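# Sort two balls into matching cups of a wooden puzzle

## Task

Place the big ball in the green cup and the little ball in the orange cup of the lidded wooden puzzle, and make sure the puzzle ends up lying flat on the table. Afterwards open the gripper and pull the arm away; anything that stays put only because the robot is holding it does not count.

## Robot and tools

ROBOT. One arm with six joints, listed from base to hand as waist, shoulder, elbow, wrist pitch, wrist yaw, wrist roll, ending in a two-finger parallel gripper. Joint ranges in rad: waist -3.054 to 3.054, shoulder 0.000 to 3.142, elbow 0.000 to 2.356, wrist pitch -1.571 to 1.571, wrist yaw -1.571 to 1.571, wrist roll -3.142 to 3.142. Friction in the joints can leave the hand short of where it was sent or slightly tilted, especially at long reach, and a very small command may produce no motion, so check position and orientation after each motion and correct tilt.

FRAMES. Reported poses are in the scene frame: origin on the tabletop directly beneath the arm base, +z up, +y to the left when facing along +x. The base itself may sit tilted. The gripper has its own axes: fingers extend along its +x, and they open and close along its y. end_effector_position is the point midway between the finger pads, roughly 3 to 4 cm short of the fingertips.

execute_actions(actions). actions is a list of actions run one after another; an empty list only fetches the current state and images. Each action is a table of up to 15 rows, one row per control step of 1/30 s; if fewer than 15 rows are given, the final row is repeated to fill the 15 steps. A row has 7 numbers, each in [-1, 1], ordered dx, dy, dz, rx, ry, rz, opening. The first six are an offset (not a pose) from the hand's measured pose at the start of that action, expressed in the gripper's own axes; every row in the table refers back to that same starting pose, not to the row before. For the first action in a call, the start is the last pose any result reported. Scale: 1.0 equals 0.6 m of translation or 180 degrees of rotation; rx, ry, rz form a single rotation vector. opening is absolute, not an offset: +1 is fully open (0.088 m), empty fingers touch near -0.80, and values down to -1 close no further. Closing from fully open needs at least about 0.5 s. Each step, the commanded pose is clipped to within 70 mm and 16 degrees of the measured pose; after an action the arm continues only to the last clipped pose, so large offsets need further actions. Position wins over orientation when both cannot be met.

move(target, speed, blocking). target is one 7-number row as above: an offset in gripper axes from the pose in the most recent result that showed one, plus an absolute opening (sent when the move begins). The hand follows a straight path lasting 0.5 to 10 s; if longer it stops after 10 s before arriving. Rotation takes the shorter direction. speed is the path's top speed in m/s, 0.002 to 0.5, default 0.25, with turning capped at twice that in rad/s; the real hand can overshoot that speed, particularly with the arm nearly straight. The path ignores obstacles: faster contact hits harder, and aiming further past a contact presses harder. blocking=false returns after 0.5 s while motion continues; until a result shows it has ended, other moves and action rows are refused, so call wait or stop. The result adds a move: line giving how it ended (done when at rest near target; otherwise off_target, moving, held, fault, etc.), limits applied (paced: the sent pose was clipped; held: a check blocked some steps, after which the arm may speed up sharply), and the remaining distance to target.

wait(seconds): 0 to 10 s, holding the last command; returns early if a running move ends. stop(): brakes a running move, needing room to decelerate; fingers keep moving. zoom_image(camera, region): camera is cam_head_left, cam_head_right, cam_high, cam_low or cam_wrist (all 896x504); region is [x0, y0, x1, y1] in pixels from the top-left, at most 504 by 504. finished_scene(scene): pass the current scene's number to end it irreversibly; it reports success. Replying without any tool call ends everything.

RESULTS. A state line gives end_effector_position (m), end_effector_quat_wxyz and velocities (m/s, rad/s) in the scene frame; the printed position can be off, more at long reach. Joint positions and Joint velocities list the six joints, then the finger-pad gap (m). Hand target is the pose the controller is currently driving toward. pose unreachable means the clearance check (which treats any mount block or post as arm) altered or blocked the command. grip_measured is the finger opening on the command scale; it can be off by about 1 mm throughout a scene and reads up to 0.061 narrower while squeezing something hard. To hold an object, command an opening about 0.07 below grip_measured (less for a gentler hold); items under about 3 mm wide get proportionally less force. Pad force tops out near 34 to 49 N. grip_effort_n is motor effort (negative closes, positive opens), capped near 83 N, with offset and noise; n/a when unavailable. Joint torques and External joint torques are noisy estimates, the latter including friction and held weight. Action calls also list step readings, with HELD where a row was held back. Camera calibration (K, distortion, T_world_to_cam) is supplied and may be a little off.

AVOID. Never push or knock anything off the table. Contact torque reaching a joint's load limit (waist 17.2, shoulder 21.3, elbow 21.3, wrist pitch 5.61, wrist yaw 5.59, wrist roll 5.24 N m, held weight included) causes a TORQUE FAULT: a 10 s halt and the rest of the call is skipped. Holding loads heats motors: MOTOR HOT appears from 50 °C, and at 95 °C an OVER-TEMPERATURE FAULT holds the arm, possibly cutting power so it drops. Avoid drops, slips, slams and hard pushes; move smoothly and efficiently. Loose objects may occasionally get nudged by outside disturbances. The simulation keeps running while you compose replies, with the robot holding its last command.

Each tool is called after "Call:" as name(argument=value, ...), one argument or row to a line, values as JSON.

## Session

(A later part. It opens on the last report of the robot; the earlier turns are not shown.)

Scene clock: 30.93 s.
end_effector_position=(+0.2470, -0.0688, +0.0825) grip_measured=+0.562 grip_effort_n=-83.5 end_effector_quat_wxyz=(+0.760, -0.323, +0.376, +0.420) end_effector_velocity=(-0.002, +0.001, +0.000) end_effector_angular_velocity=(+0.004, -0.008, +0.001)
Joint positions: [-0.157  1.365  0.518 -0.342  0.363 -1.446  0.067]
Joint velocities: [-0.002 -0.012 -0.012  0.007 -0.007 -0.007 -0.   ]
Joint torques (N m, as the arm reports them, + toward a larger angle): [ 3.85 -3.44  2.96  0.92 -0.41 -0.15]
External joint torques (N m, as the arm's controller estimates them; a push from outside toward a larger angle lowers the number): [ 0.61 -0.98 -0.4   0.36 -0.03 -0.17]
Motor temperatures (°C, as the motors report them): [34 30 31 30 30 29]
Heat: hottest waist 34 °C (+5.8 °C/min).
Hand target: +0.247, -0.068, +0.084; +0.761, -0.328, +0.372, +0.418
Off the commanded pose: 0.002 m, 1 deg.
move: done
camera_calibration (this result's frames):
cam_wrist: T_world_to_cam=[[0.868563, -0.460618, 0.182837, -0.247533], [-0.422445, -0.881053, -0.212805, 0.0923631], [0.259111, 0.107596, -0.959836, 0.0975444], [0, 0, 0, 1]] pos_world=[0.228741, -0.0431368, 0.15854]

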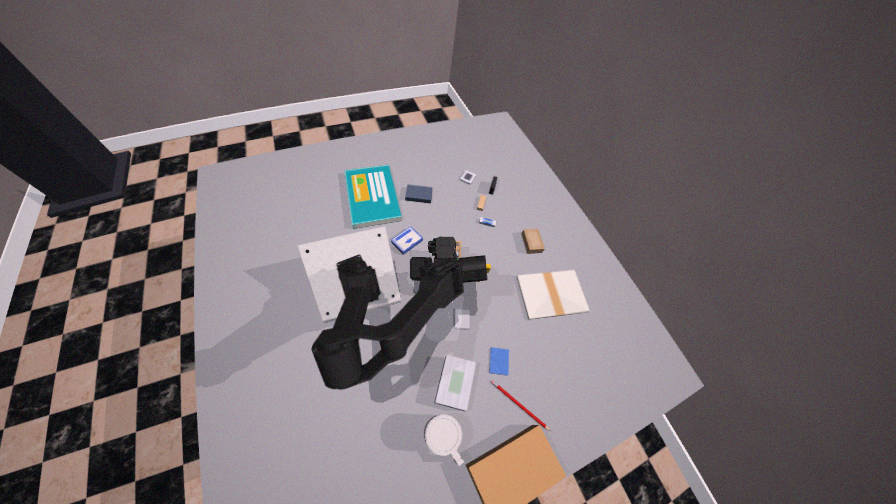

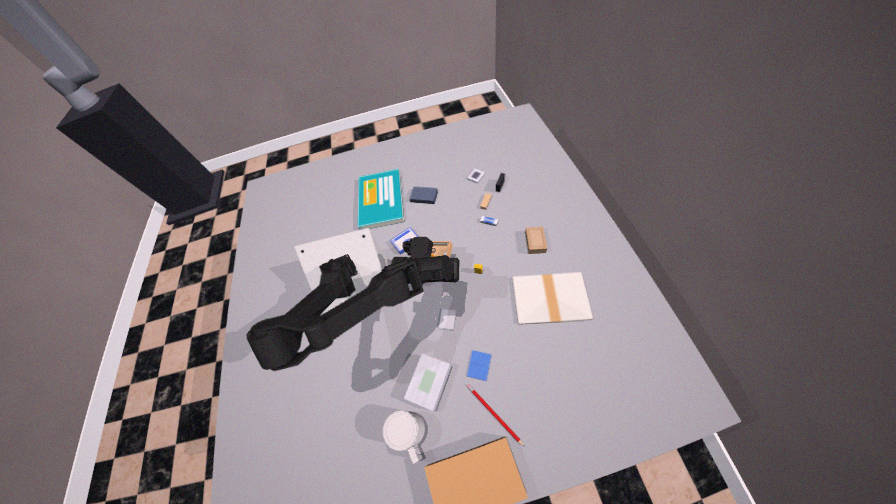

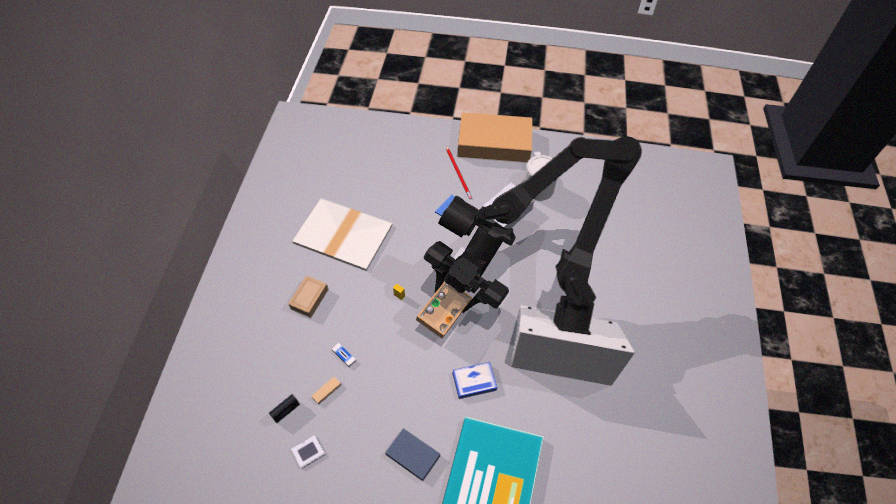

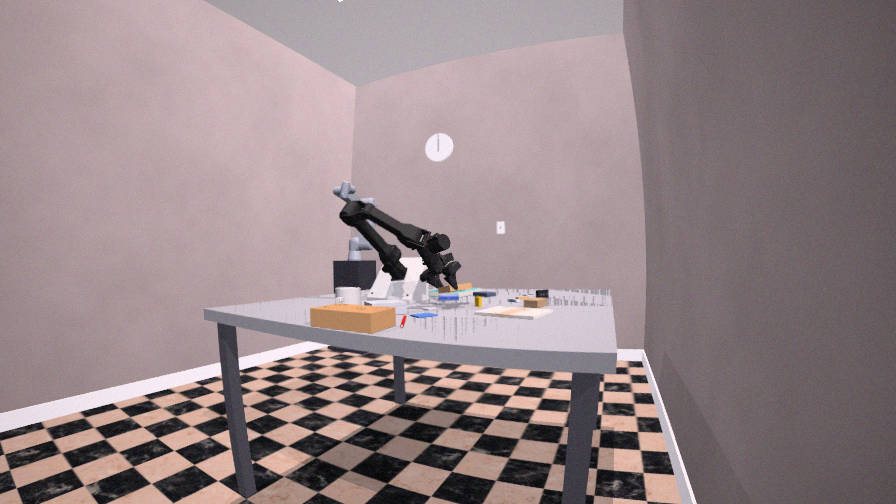

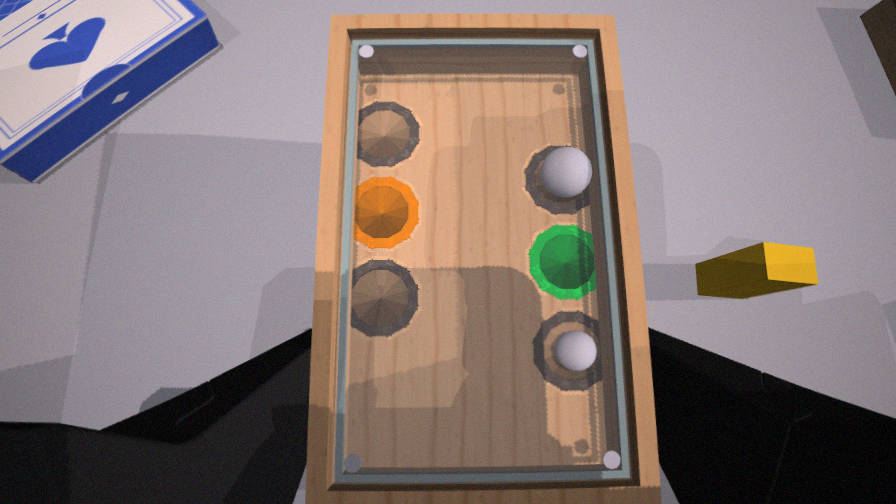

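Call:
move(
  target=[-0.003, 0.0, 0.0016, -0.0163, -0.0050, -0.0291, 0.49],
  speed=0.06,
)

Scene clock: 32.20 s.
end_effector_position=(+0.2465, -0.0694, +0.0832) grip_measured=+0.562 grip_effort_n=-83.5 end_effector_quat_wxyz=(+0.771, -0.355, +0.350, +0.398) end_effector_velocity=(-0.001, +0.003, +0.001) end_effector_angular_velocity=(+0.003, -0.025, +0.029)
Joint positions: [-0.157  1.305  0.444 -0.238  0.362 -1.525  0.067]
Joint velocities: [-0.002 -0.012 -0.012  0.007 -0.022 -0.037 -0.   ]
Joint torques (N m, as the arm reports them, + toward a larger angle): [ 3.17 -3.1   3.03  1.01 -0.71 -0.17]
External joint torques (N m, as the arm's controller estimates them; a push from outside toward a larger angle lowers the number): [ 0.19 -0.89 -0.38  0.37 -0.33 -0.19]
Motor temperatures (°C, as the motors report them): [34 30 31 30 30 29]
Heat: hottest waist 34 °C (+5.6 °C/min).
Hand target: +0.247, -0.069, +0.085; +0.773, -0.356, +0.344, +0.397
Off the commanded pose: 0.001 m, 1 deg.
move: done
camera_calibration (this result's frames):
cam_wrist: T_world_to_cam=[[0.84727, -0.454216, 0.275356, -0.249563], [-0.404738, -0.887797, -0.219096, 0.087524], [0.343978, 0.0741866, -0.936043, 0.0732141], [0, 0, 0, 1]] pos_world=[0.221687, -0.0410833, 0.156426]

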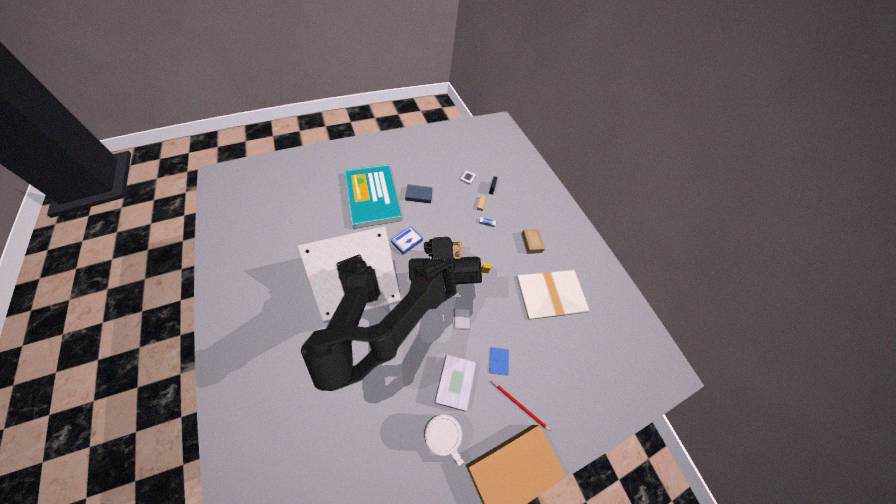

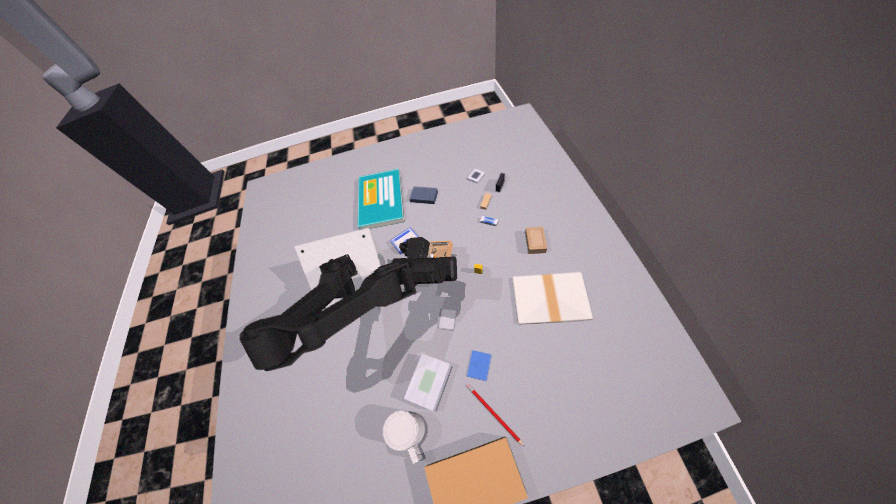

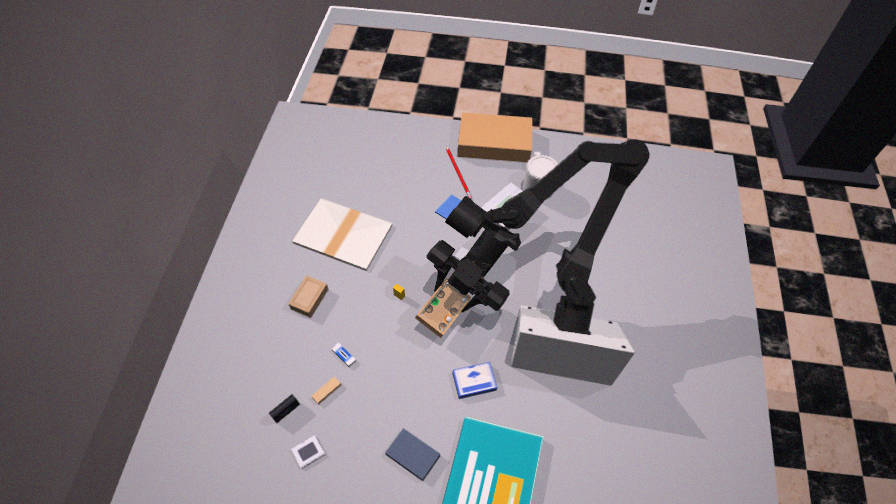

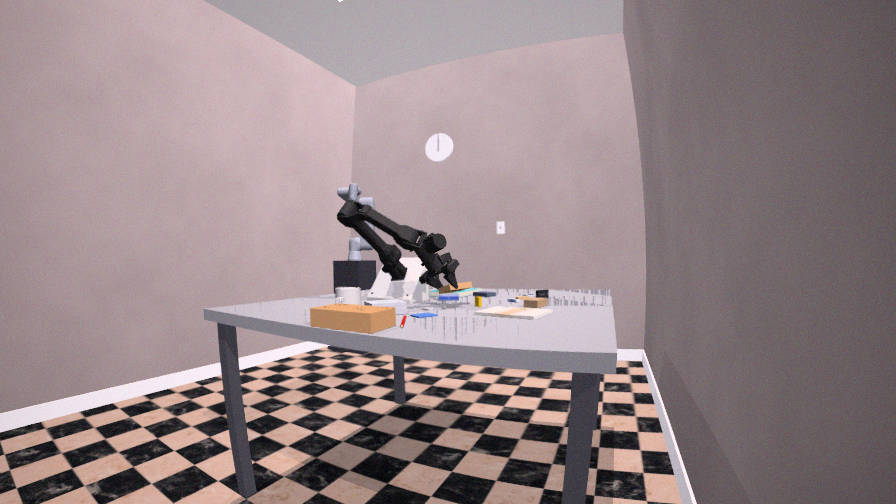

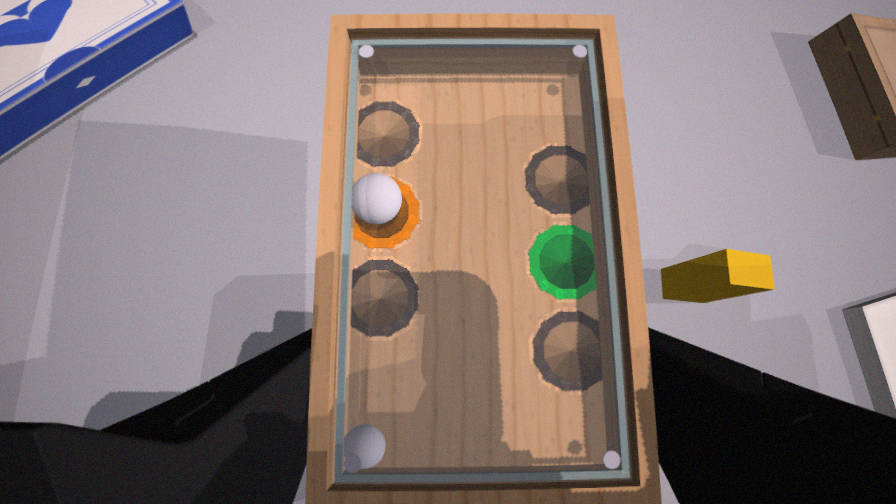

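Call:
move(
  target=[-0.003, 0.0, 0.0016, 0.0702, -0.0019, 0.1114, 0.49],
  speed=0.15,
)

Scene clock: 34.90 s.
end_effector_position=(+0.2441, -0.0691, +0.0843) grip_measured=+0.562 grip_effort_n=-83.5 end_effector_quat_wxyz=(+0.723, -0.207, +0.446, +0.485) end_effector_velocity=(-0.001, +0.001, +0.001) end_effector_angular_velocity=(+0.022, +0.009, +0.015)
Joint positions: [-0.197  1.524  0.74  -0.661  0.286 -1.237  0.067]
Joint velocities: [-0.007  0.007  0.012 -0.022 -0.022 -0.007 -0.   ]
Joint torques (N m, as the arm reports them, + toward a larger angle): [ 3.93 -2.68  4.24  0.23 -0.75  0.17]
External joint torques (N m, as the arm's controller estimates them; a push from outside toward a larger angle lowers the number): [-0.01  0.48  1.14 -0.02 -0.34  0.18]
Motor temperatures (°C, as the motors report them): [34 30 31 30 31 29]
Heat: hottest waist 34 °C (+5.2 °C/min).
Hand target: +0.246, -0.069, +0.085; +0.724, -0.202, +0.446, +0.486
Off the commanded pose: 0.002 m, 1 deg.
move: done
camera_calibration (this result's frames):
cam_wrist: T_world_to_cam=[[0.875332, -0.466661, -0.126576, -0.221468], [-0.483459, -0.848926, -0.213521, 0.108452], [-0.00781167, 0.248096, -0.968704, 0.175617], [0, 0, 0, 1]] pos_world=[0.247663, -0.0548523, 0.165245]

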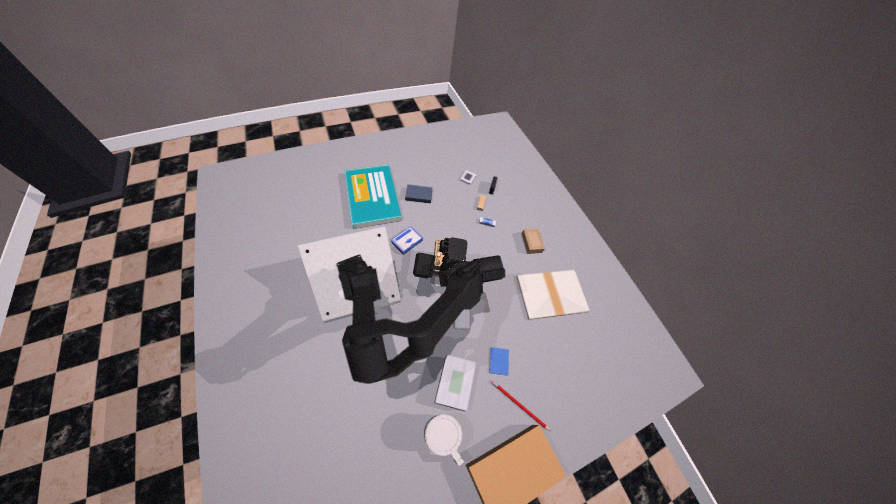

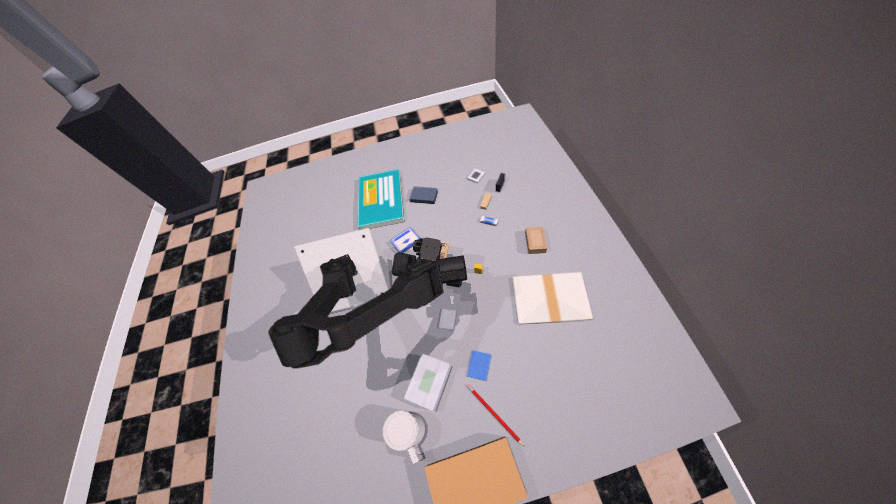

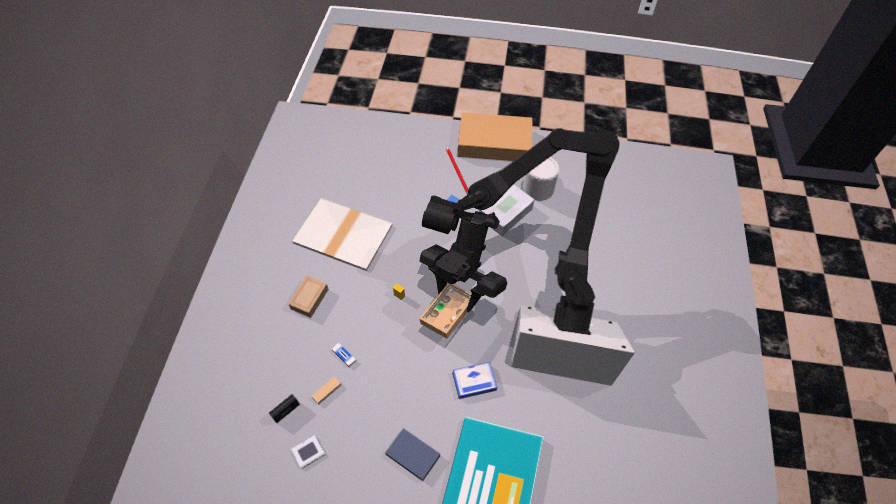

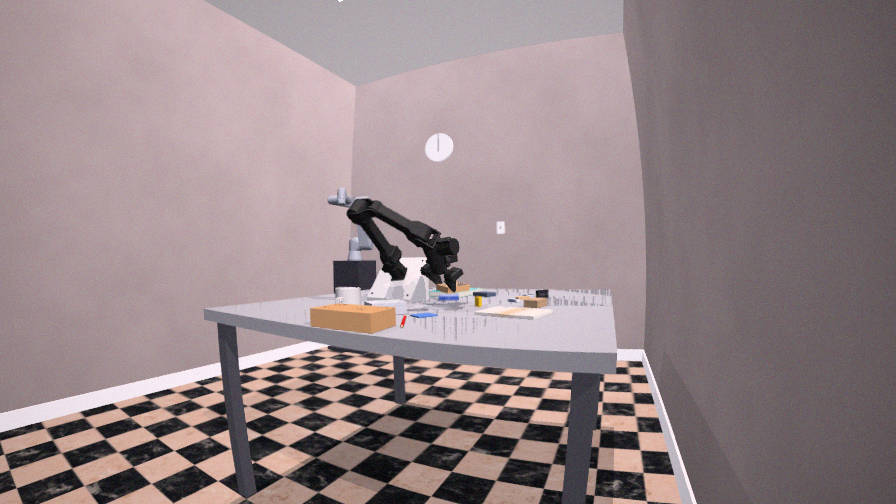

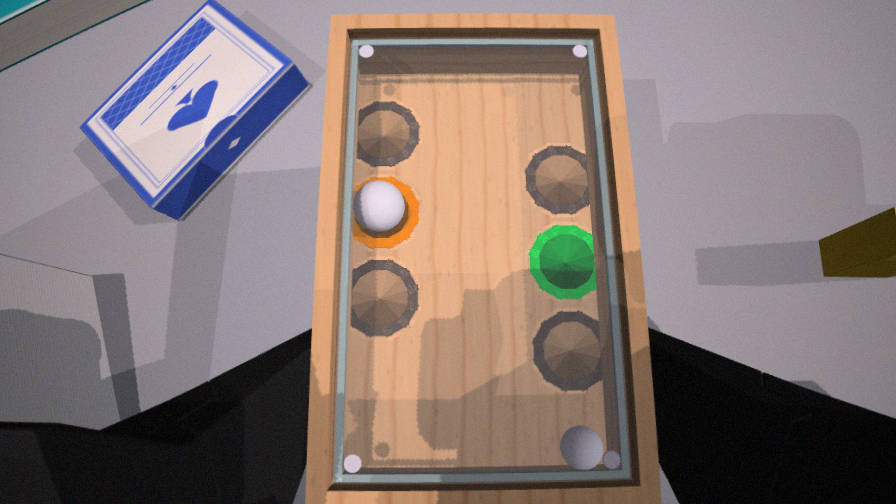

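Call:
move(
  target=[-0.002, -0.002, 0.001, 0.0176, -0.0122, 0.0315, 0.49],
  speed=0.06,
)

Scene clock: 36.63 s.
end_effector_position=(+0.2435, -0.0699, +0.0847) grip_measured=+0.562 grip_effort_n=-83.5 end_effector_quat_wxyz=(+0.711, -0.160, +0.456, +0.511) end_effector_velocity=(-0.003, +0.002, +0.001) end_effector_angular_velocity=(+0.025, +0.021, +0.005)
Joint positions: [-0.236  1.574  0.81  -0.752  0.221 -1.208  0.067]
Joint velocities: [-0.007  0.007  0.007 -0.022 -0.022  0.007 -0.   ]
Joint torques (N m, as the arm reports them, + toward a larger angle): [ 4.19 -2.9   3.96  0.11 -0.79  0.17]
External joint torques (N m, as the arm's controller estimates them; a push from outside toward a larger angle lowers the number): [ 0.04  0.57  1.02 -0.02 -0.35  0.17]
Motor temperatures (°C, as the motors report them): [34 30 31 30 31 29]
Heat: hottest waist 34 °C (+4.9 °C/min).
Hand target: +0.245, -0.070, +0.085; +0.712, -0.155, +0.455, +0.512
Off the commanded pose: 0.002 m, 1 deg.
move: done
camera_calibration (this result's frames):
cam_wrist: T_world_to_cam=[[0.862627, -0.449929, -0.231169, -0.20823], [-0.498528, -0.833613, -0.237822, 0.114385], [-0.0857024, 0.320395, -0.943399, 0.198074], [0, 0, 0, 1]] pos_world=[0.253625, -0.0617977, 0.16593]

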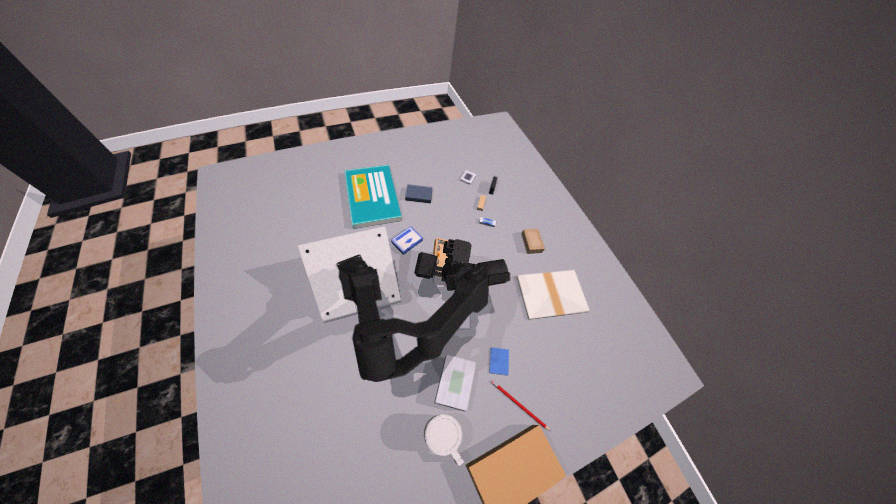

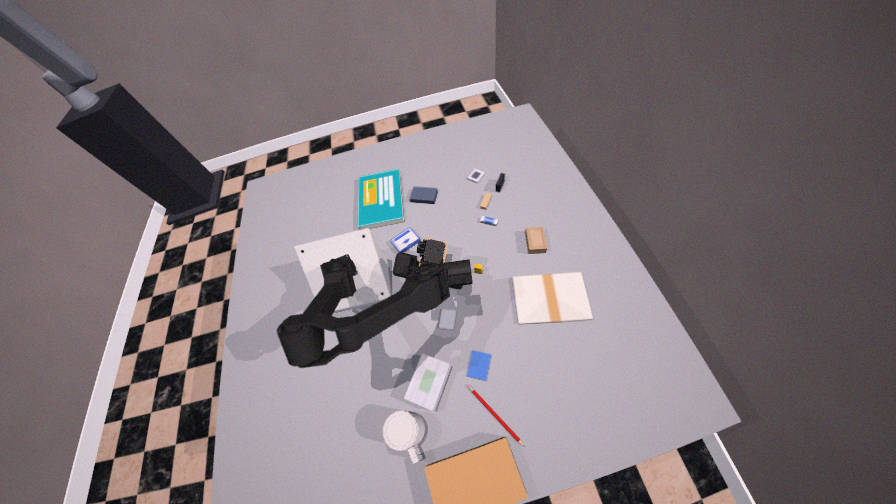

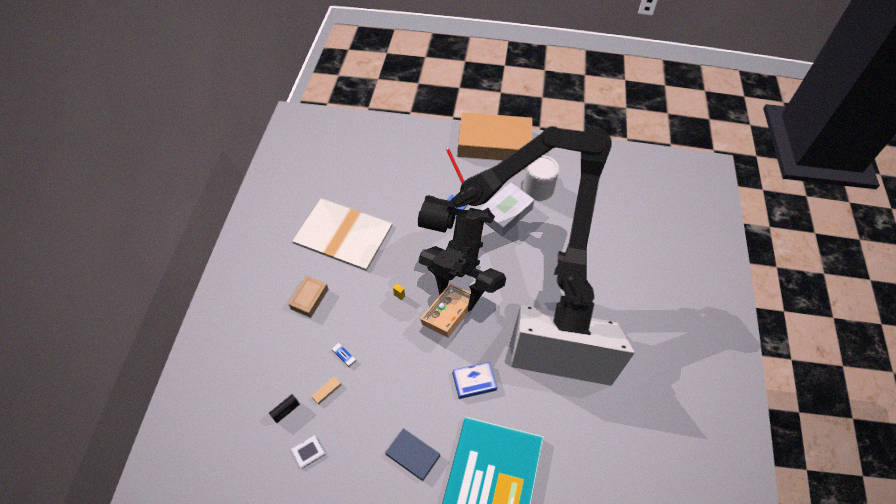

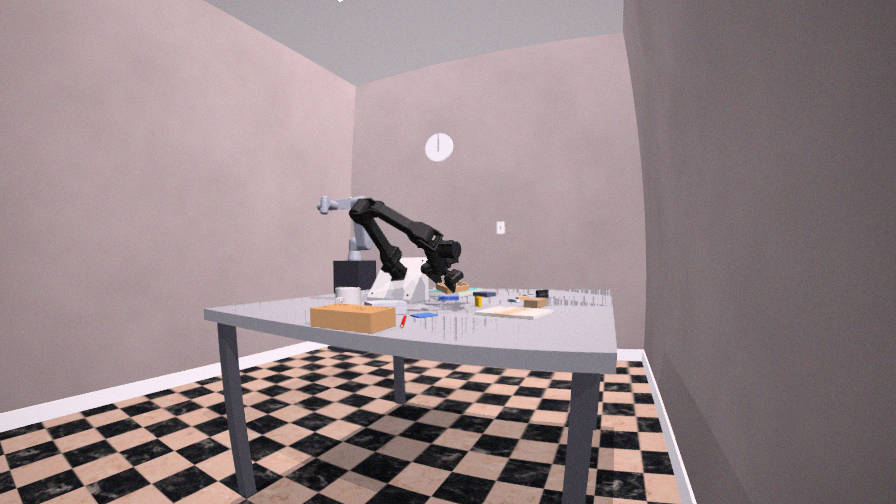

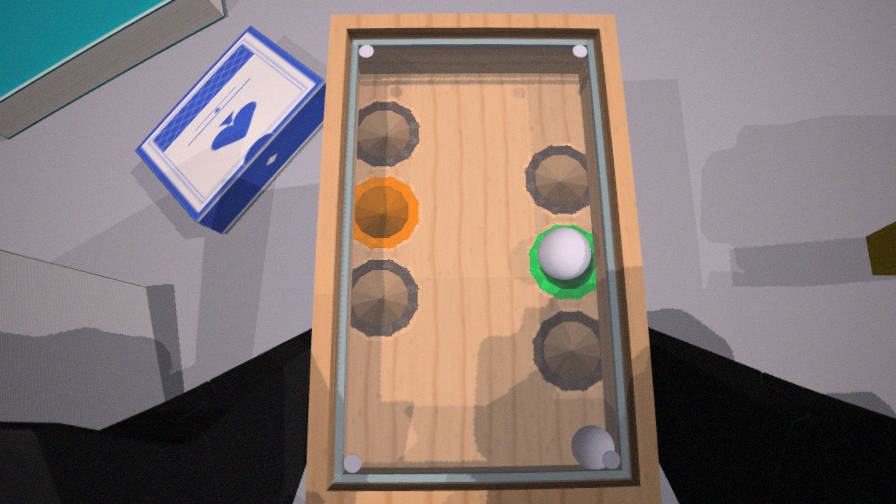

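Call:
wait(
  seconds=0.5,
)

Scene clock: 37.20 s.
end_effector_position=(+0.2436, -0.0698, +0.0848) grip_measured=+0.562 grip_effort_n=-83.5 end_effector_quat_wxyz=(+0.711, -0.159, +0.456, +0.512) end_effector_velocity=(-0.002, -0.000, +0.001) end_effector_angular_velocity=(+0.008, +0.007, -0.006)
Joint positions: [-0.236  1.575  0.811 -0.754  0.22  -1.208  0.067]
Joint velocities: [-0.002 -0.007 -0.002 -0.007 -0.007  0.007 -0.   ]
Joint torques (N m, as the arm reports them, + toward a larger angle): [ 4.18 -2.9   3.95  0.1  -0.8   0.16]
External joint torques (N m, as the arm's controller estimates them; a push from outside toward a larger angle lowers the number): [ 0.05  0.58  1.03 -0.02 -0.36  0.17]
Motor temperatures (°C, as the motors report them): [34 30 31 30 31 29]
Heat: hottest waist 34 °C (+4.8 °C/min).
Hand target: +0.245, -0.070, +0.085; +0.712, -0.155, +0.455, +0.512
Off the commanded pose: 0.002 m, 1 deg.
wait: 0.50 s; at rest by 0.10 s
camera_calibration (this result's frames):
cam_wrist: T_world_to_cam=[[0.862378, -0.449333, -0.233249, -0.20792], [-0.498703, -0.833302, -0.238545, 0.11461], [-0.0871807, 0.322037, -0.942704, 0.198568], [0, 0, 0, 1]] pos_world=[0.253774, -0.0618673, 0.166034]

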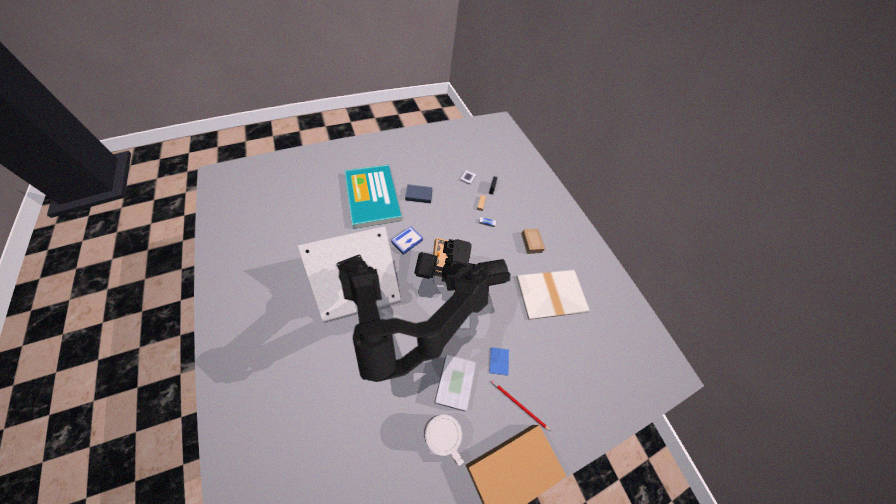

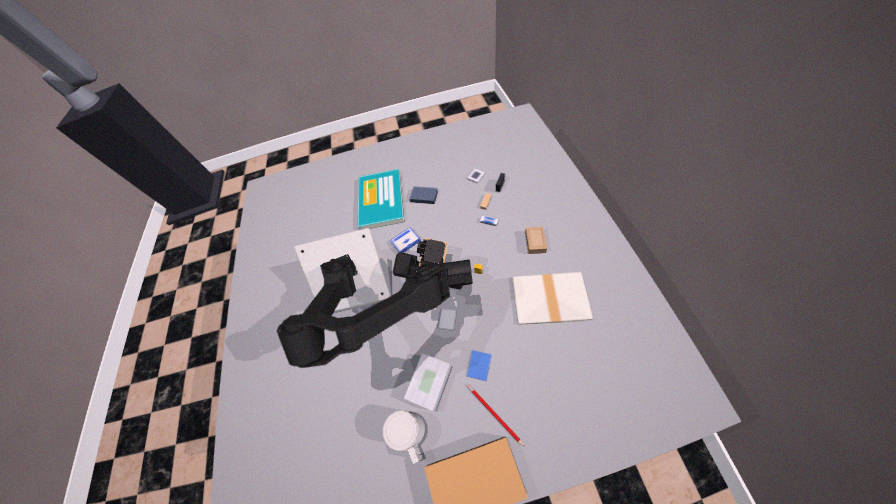

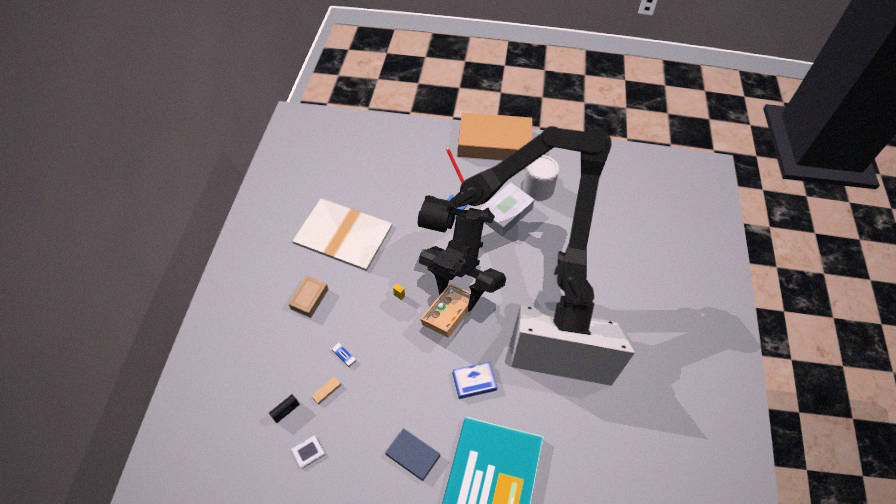

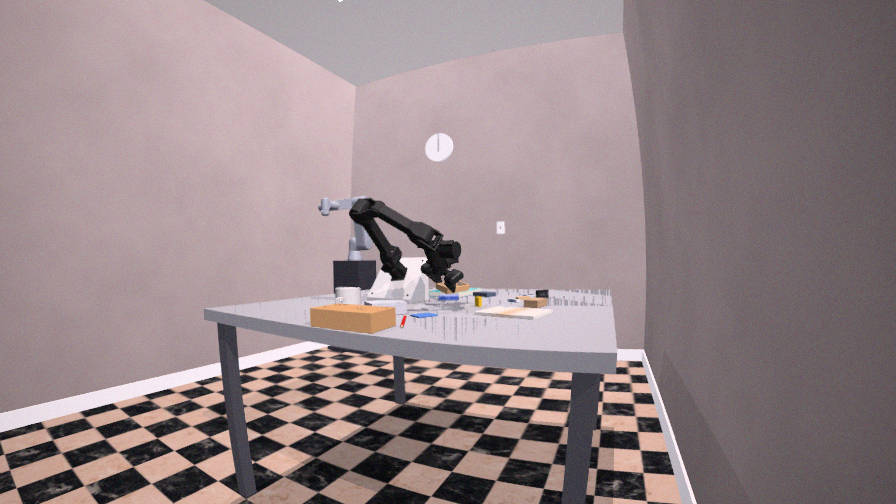

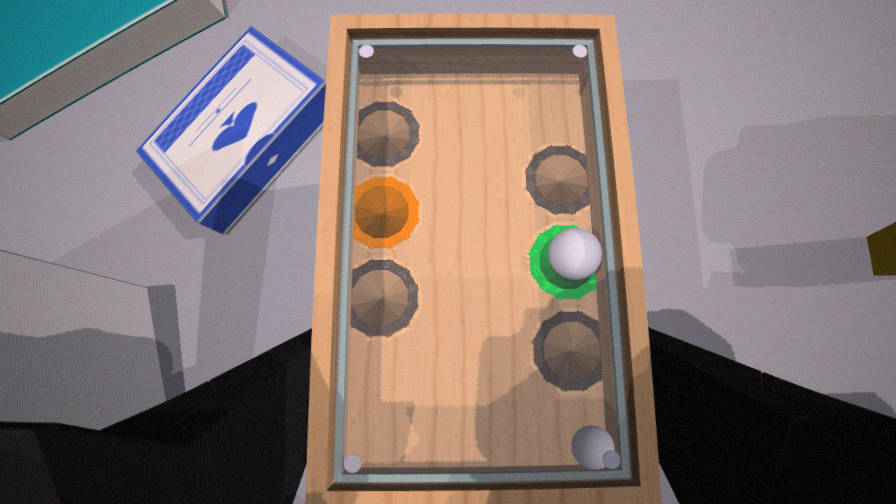

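Call:
move(
  target=[0.0772, -0.0475, 0.0143, -0.0475, 0.0099, -0.0775, 0.49],
  speed=0.12,
)

Scene clock: 44.77 s.
end_effector_position=(+0.2763, -0.0513, +0.0457) grip_measured=+0.562 grip_effort_n=-83.5 end_effector_quat_wxyz=(+0.750, -0.268, +0.406, +0.448) end_effector_velocity=(-0.004, +0.001, -0.003) end_effector_angular_velocity=(-0.012, -0.001, +0.022)
Joint positions: [-0.236  1.664  0.641 -0.256  0.31  -1.406  0.067]
Joint velocities: [-0.002  0.002 -0.012  0.007  0.007 -0.022 -0.   ]
Joint torques (N m, as the arm reports them, + toward a larger angle): [ 4.95 -2.97  2.28  0.72 -0.34 -0.16]
External joint torques (N m, as the arm's controller estimates them; a push from outside toward a larger angle lowers the number): [ 0.63  0.59 -0.32  0.33  0.06 -0.17]
Motor temperatures (°C, as the motors report them): [35 30 31 30 31 29]
Heat: hottest waist 35 °C (+5.4 °C/min).
Hand target: +0.275, -0.049, +0.045; +0.747, -0.273, +0.404, +0.452
Off the commanded pose: 0.003 m, 1 deg.
move: done
camera_calibration (this result's frames):
cam_wrist: T_world_to_cam=[[0.877779, -0.476927, 0.0452095, -0.255355], [-0.456252, -0.861023, -0.224665, 0.12324], [0.146075, 0.176579, -0.973387, 0.0881702], [0, 0, 0, 1]] pos_world=[0.267494, -0.0312426, 0.125056]

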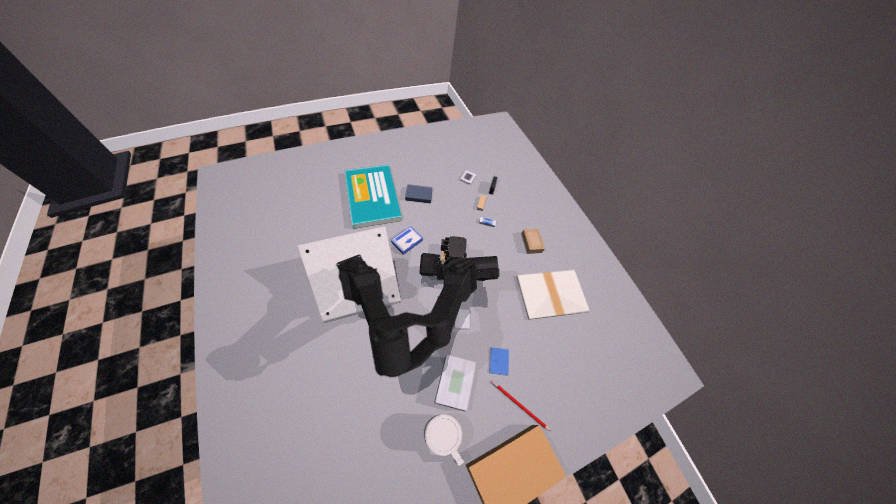

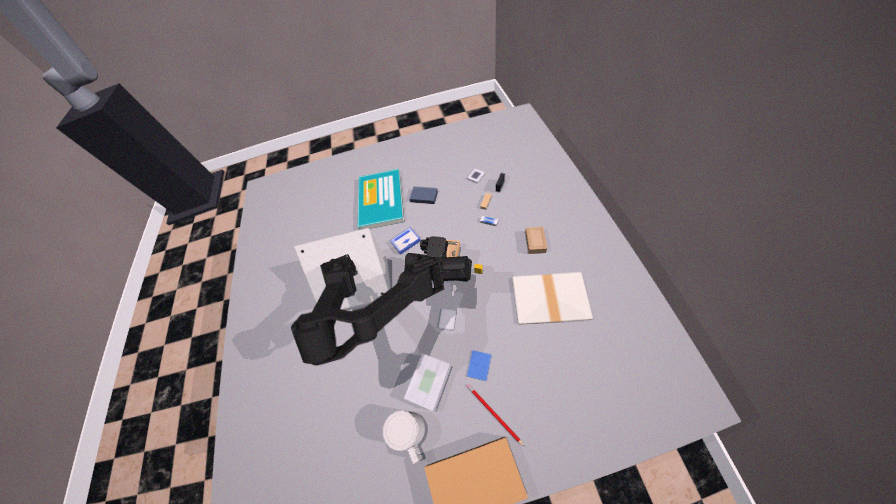

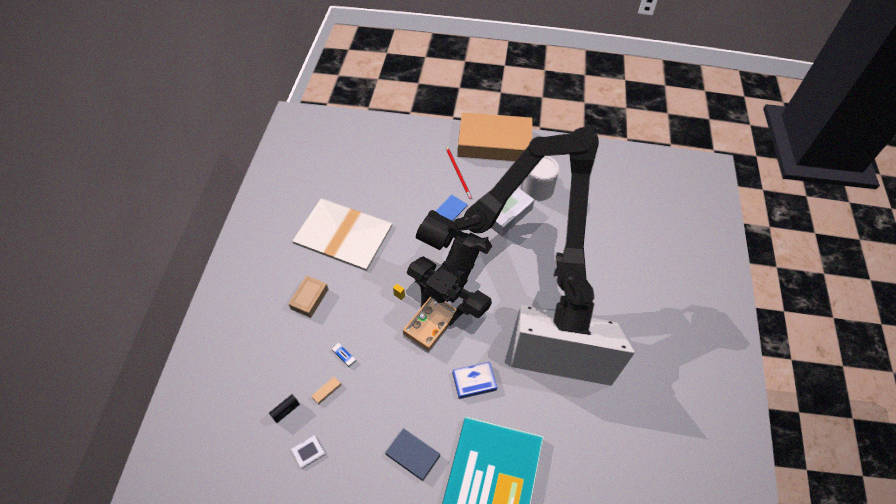

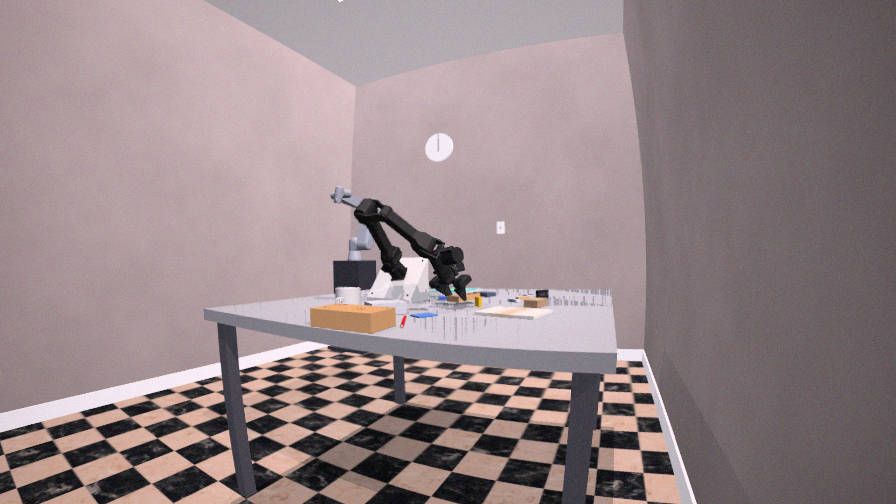

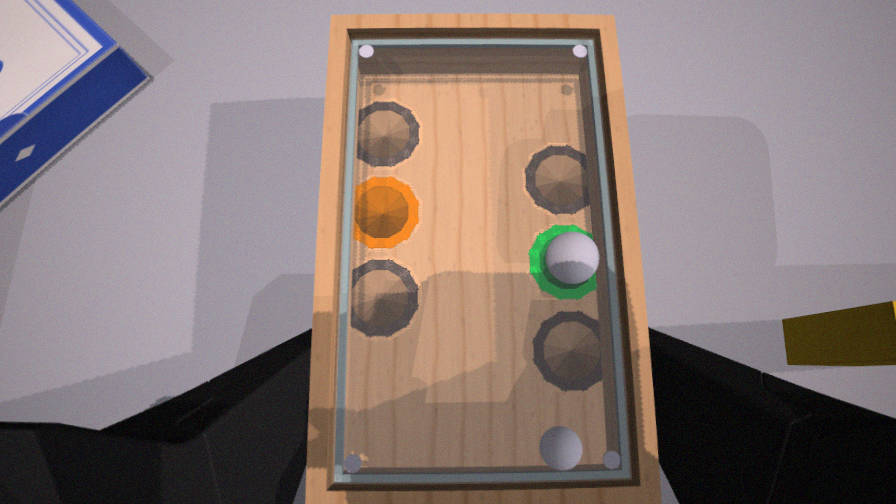

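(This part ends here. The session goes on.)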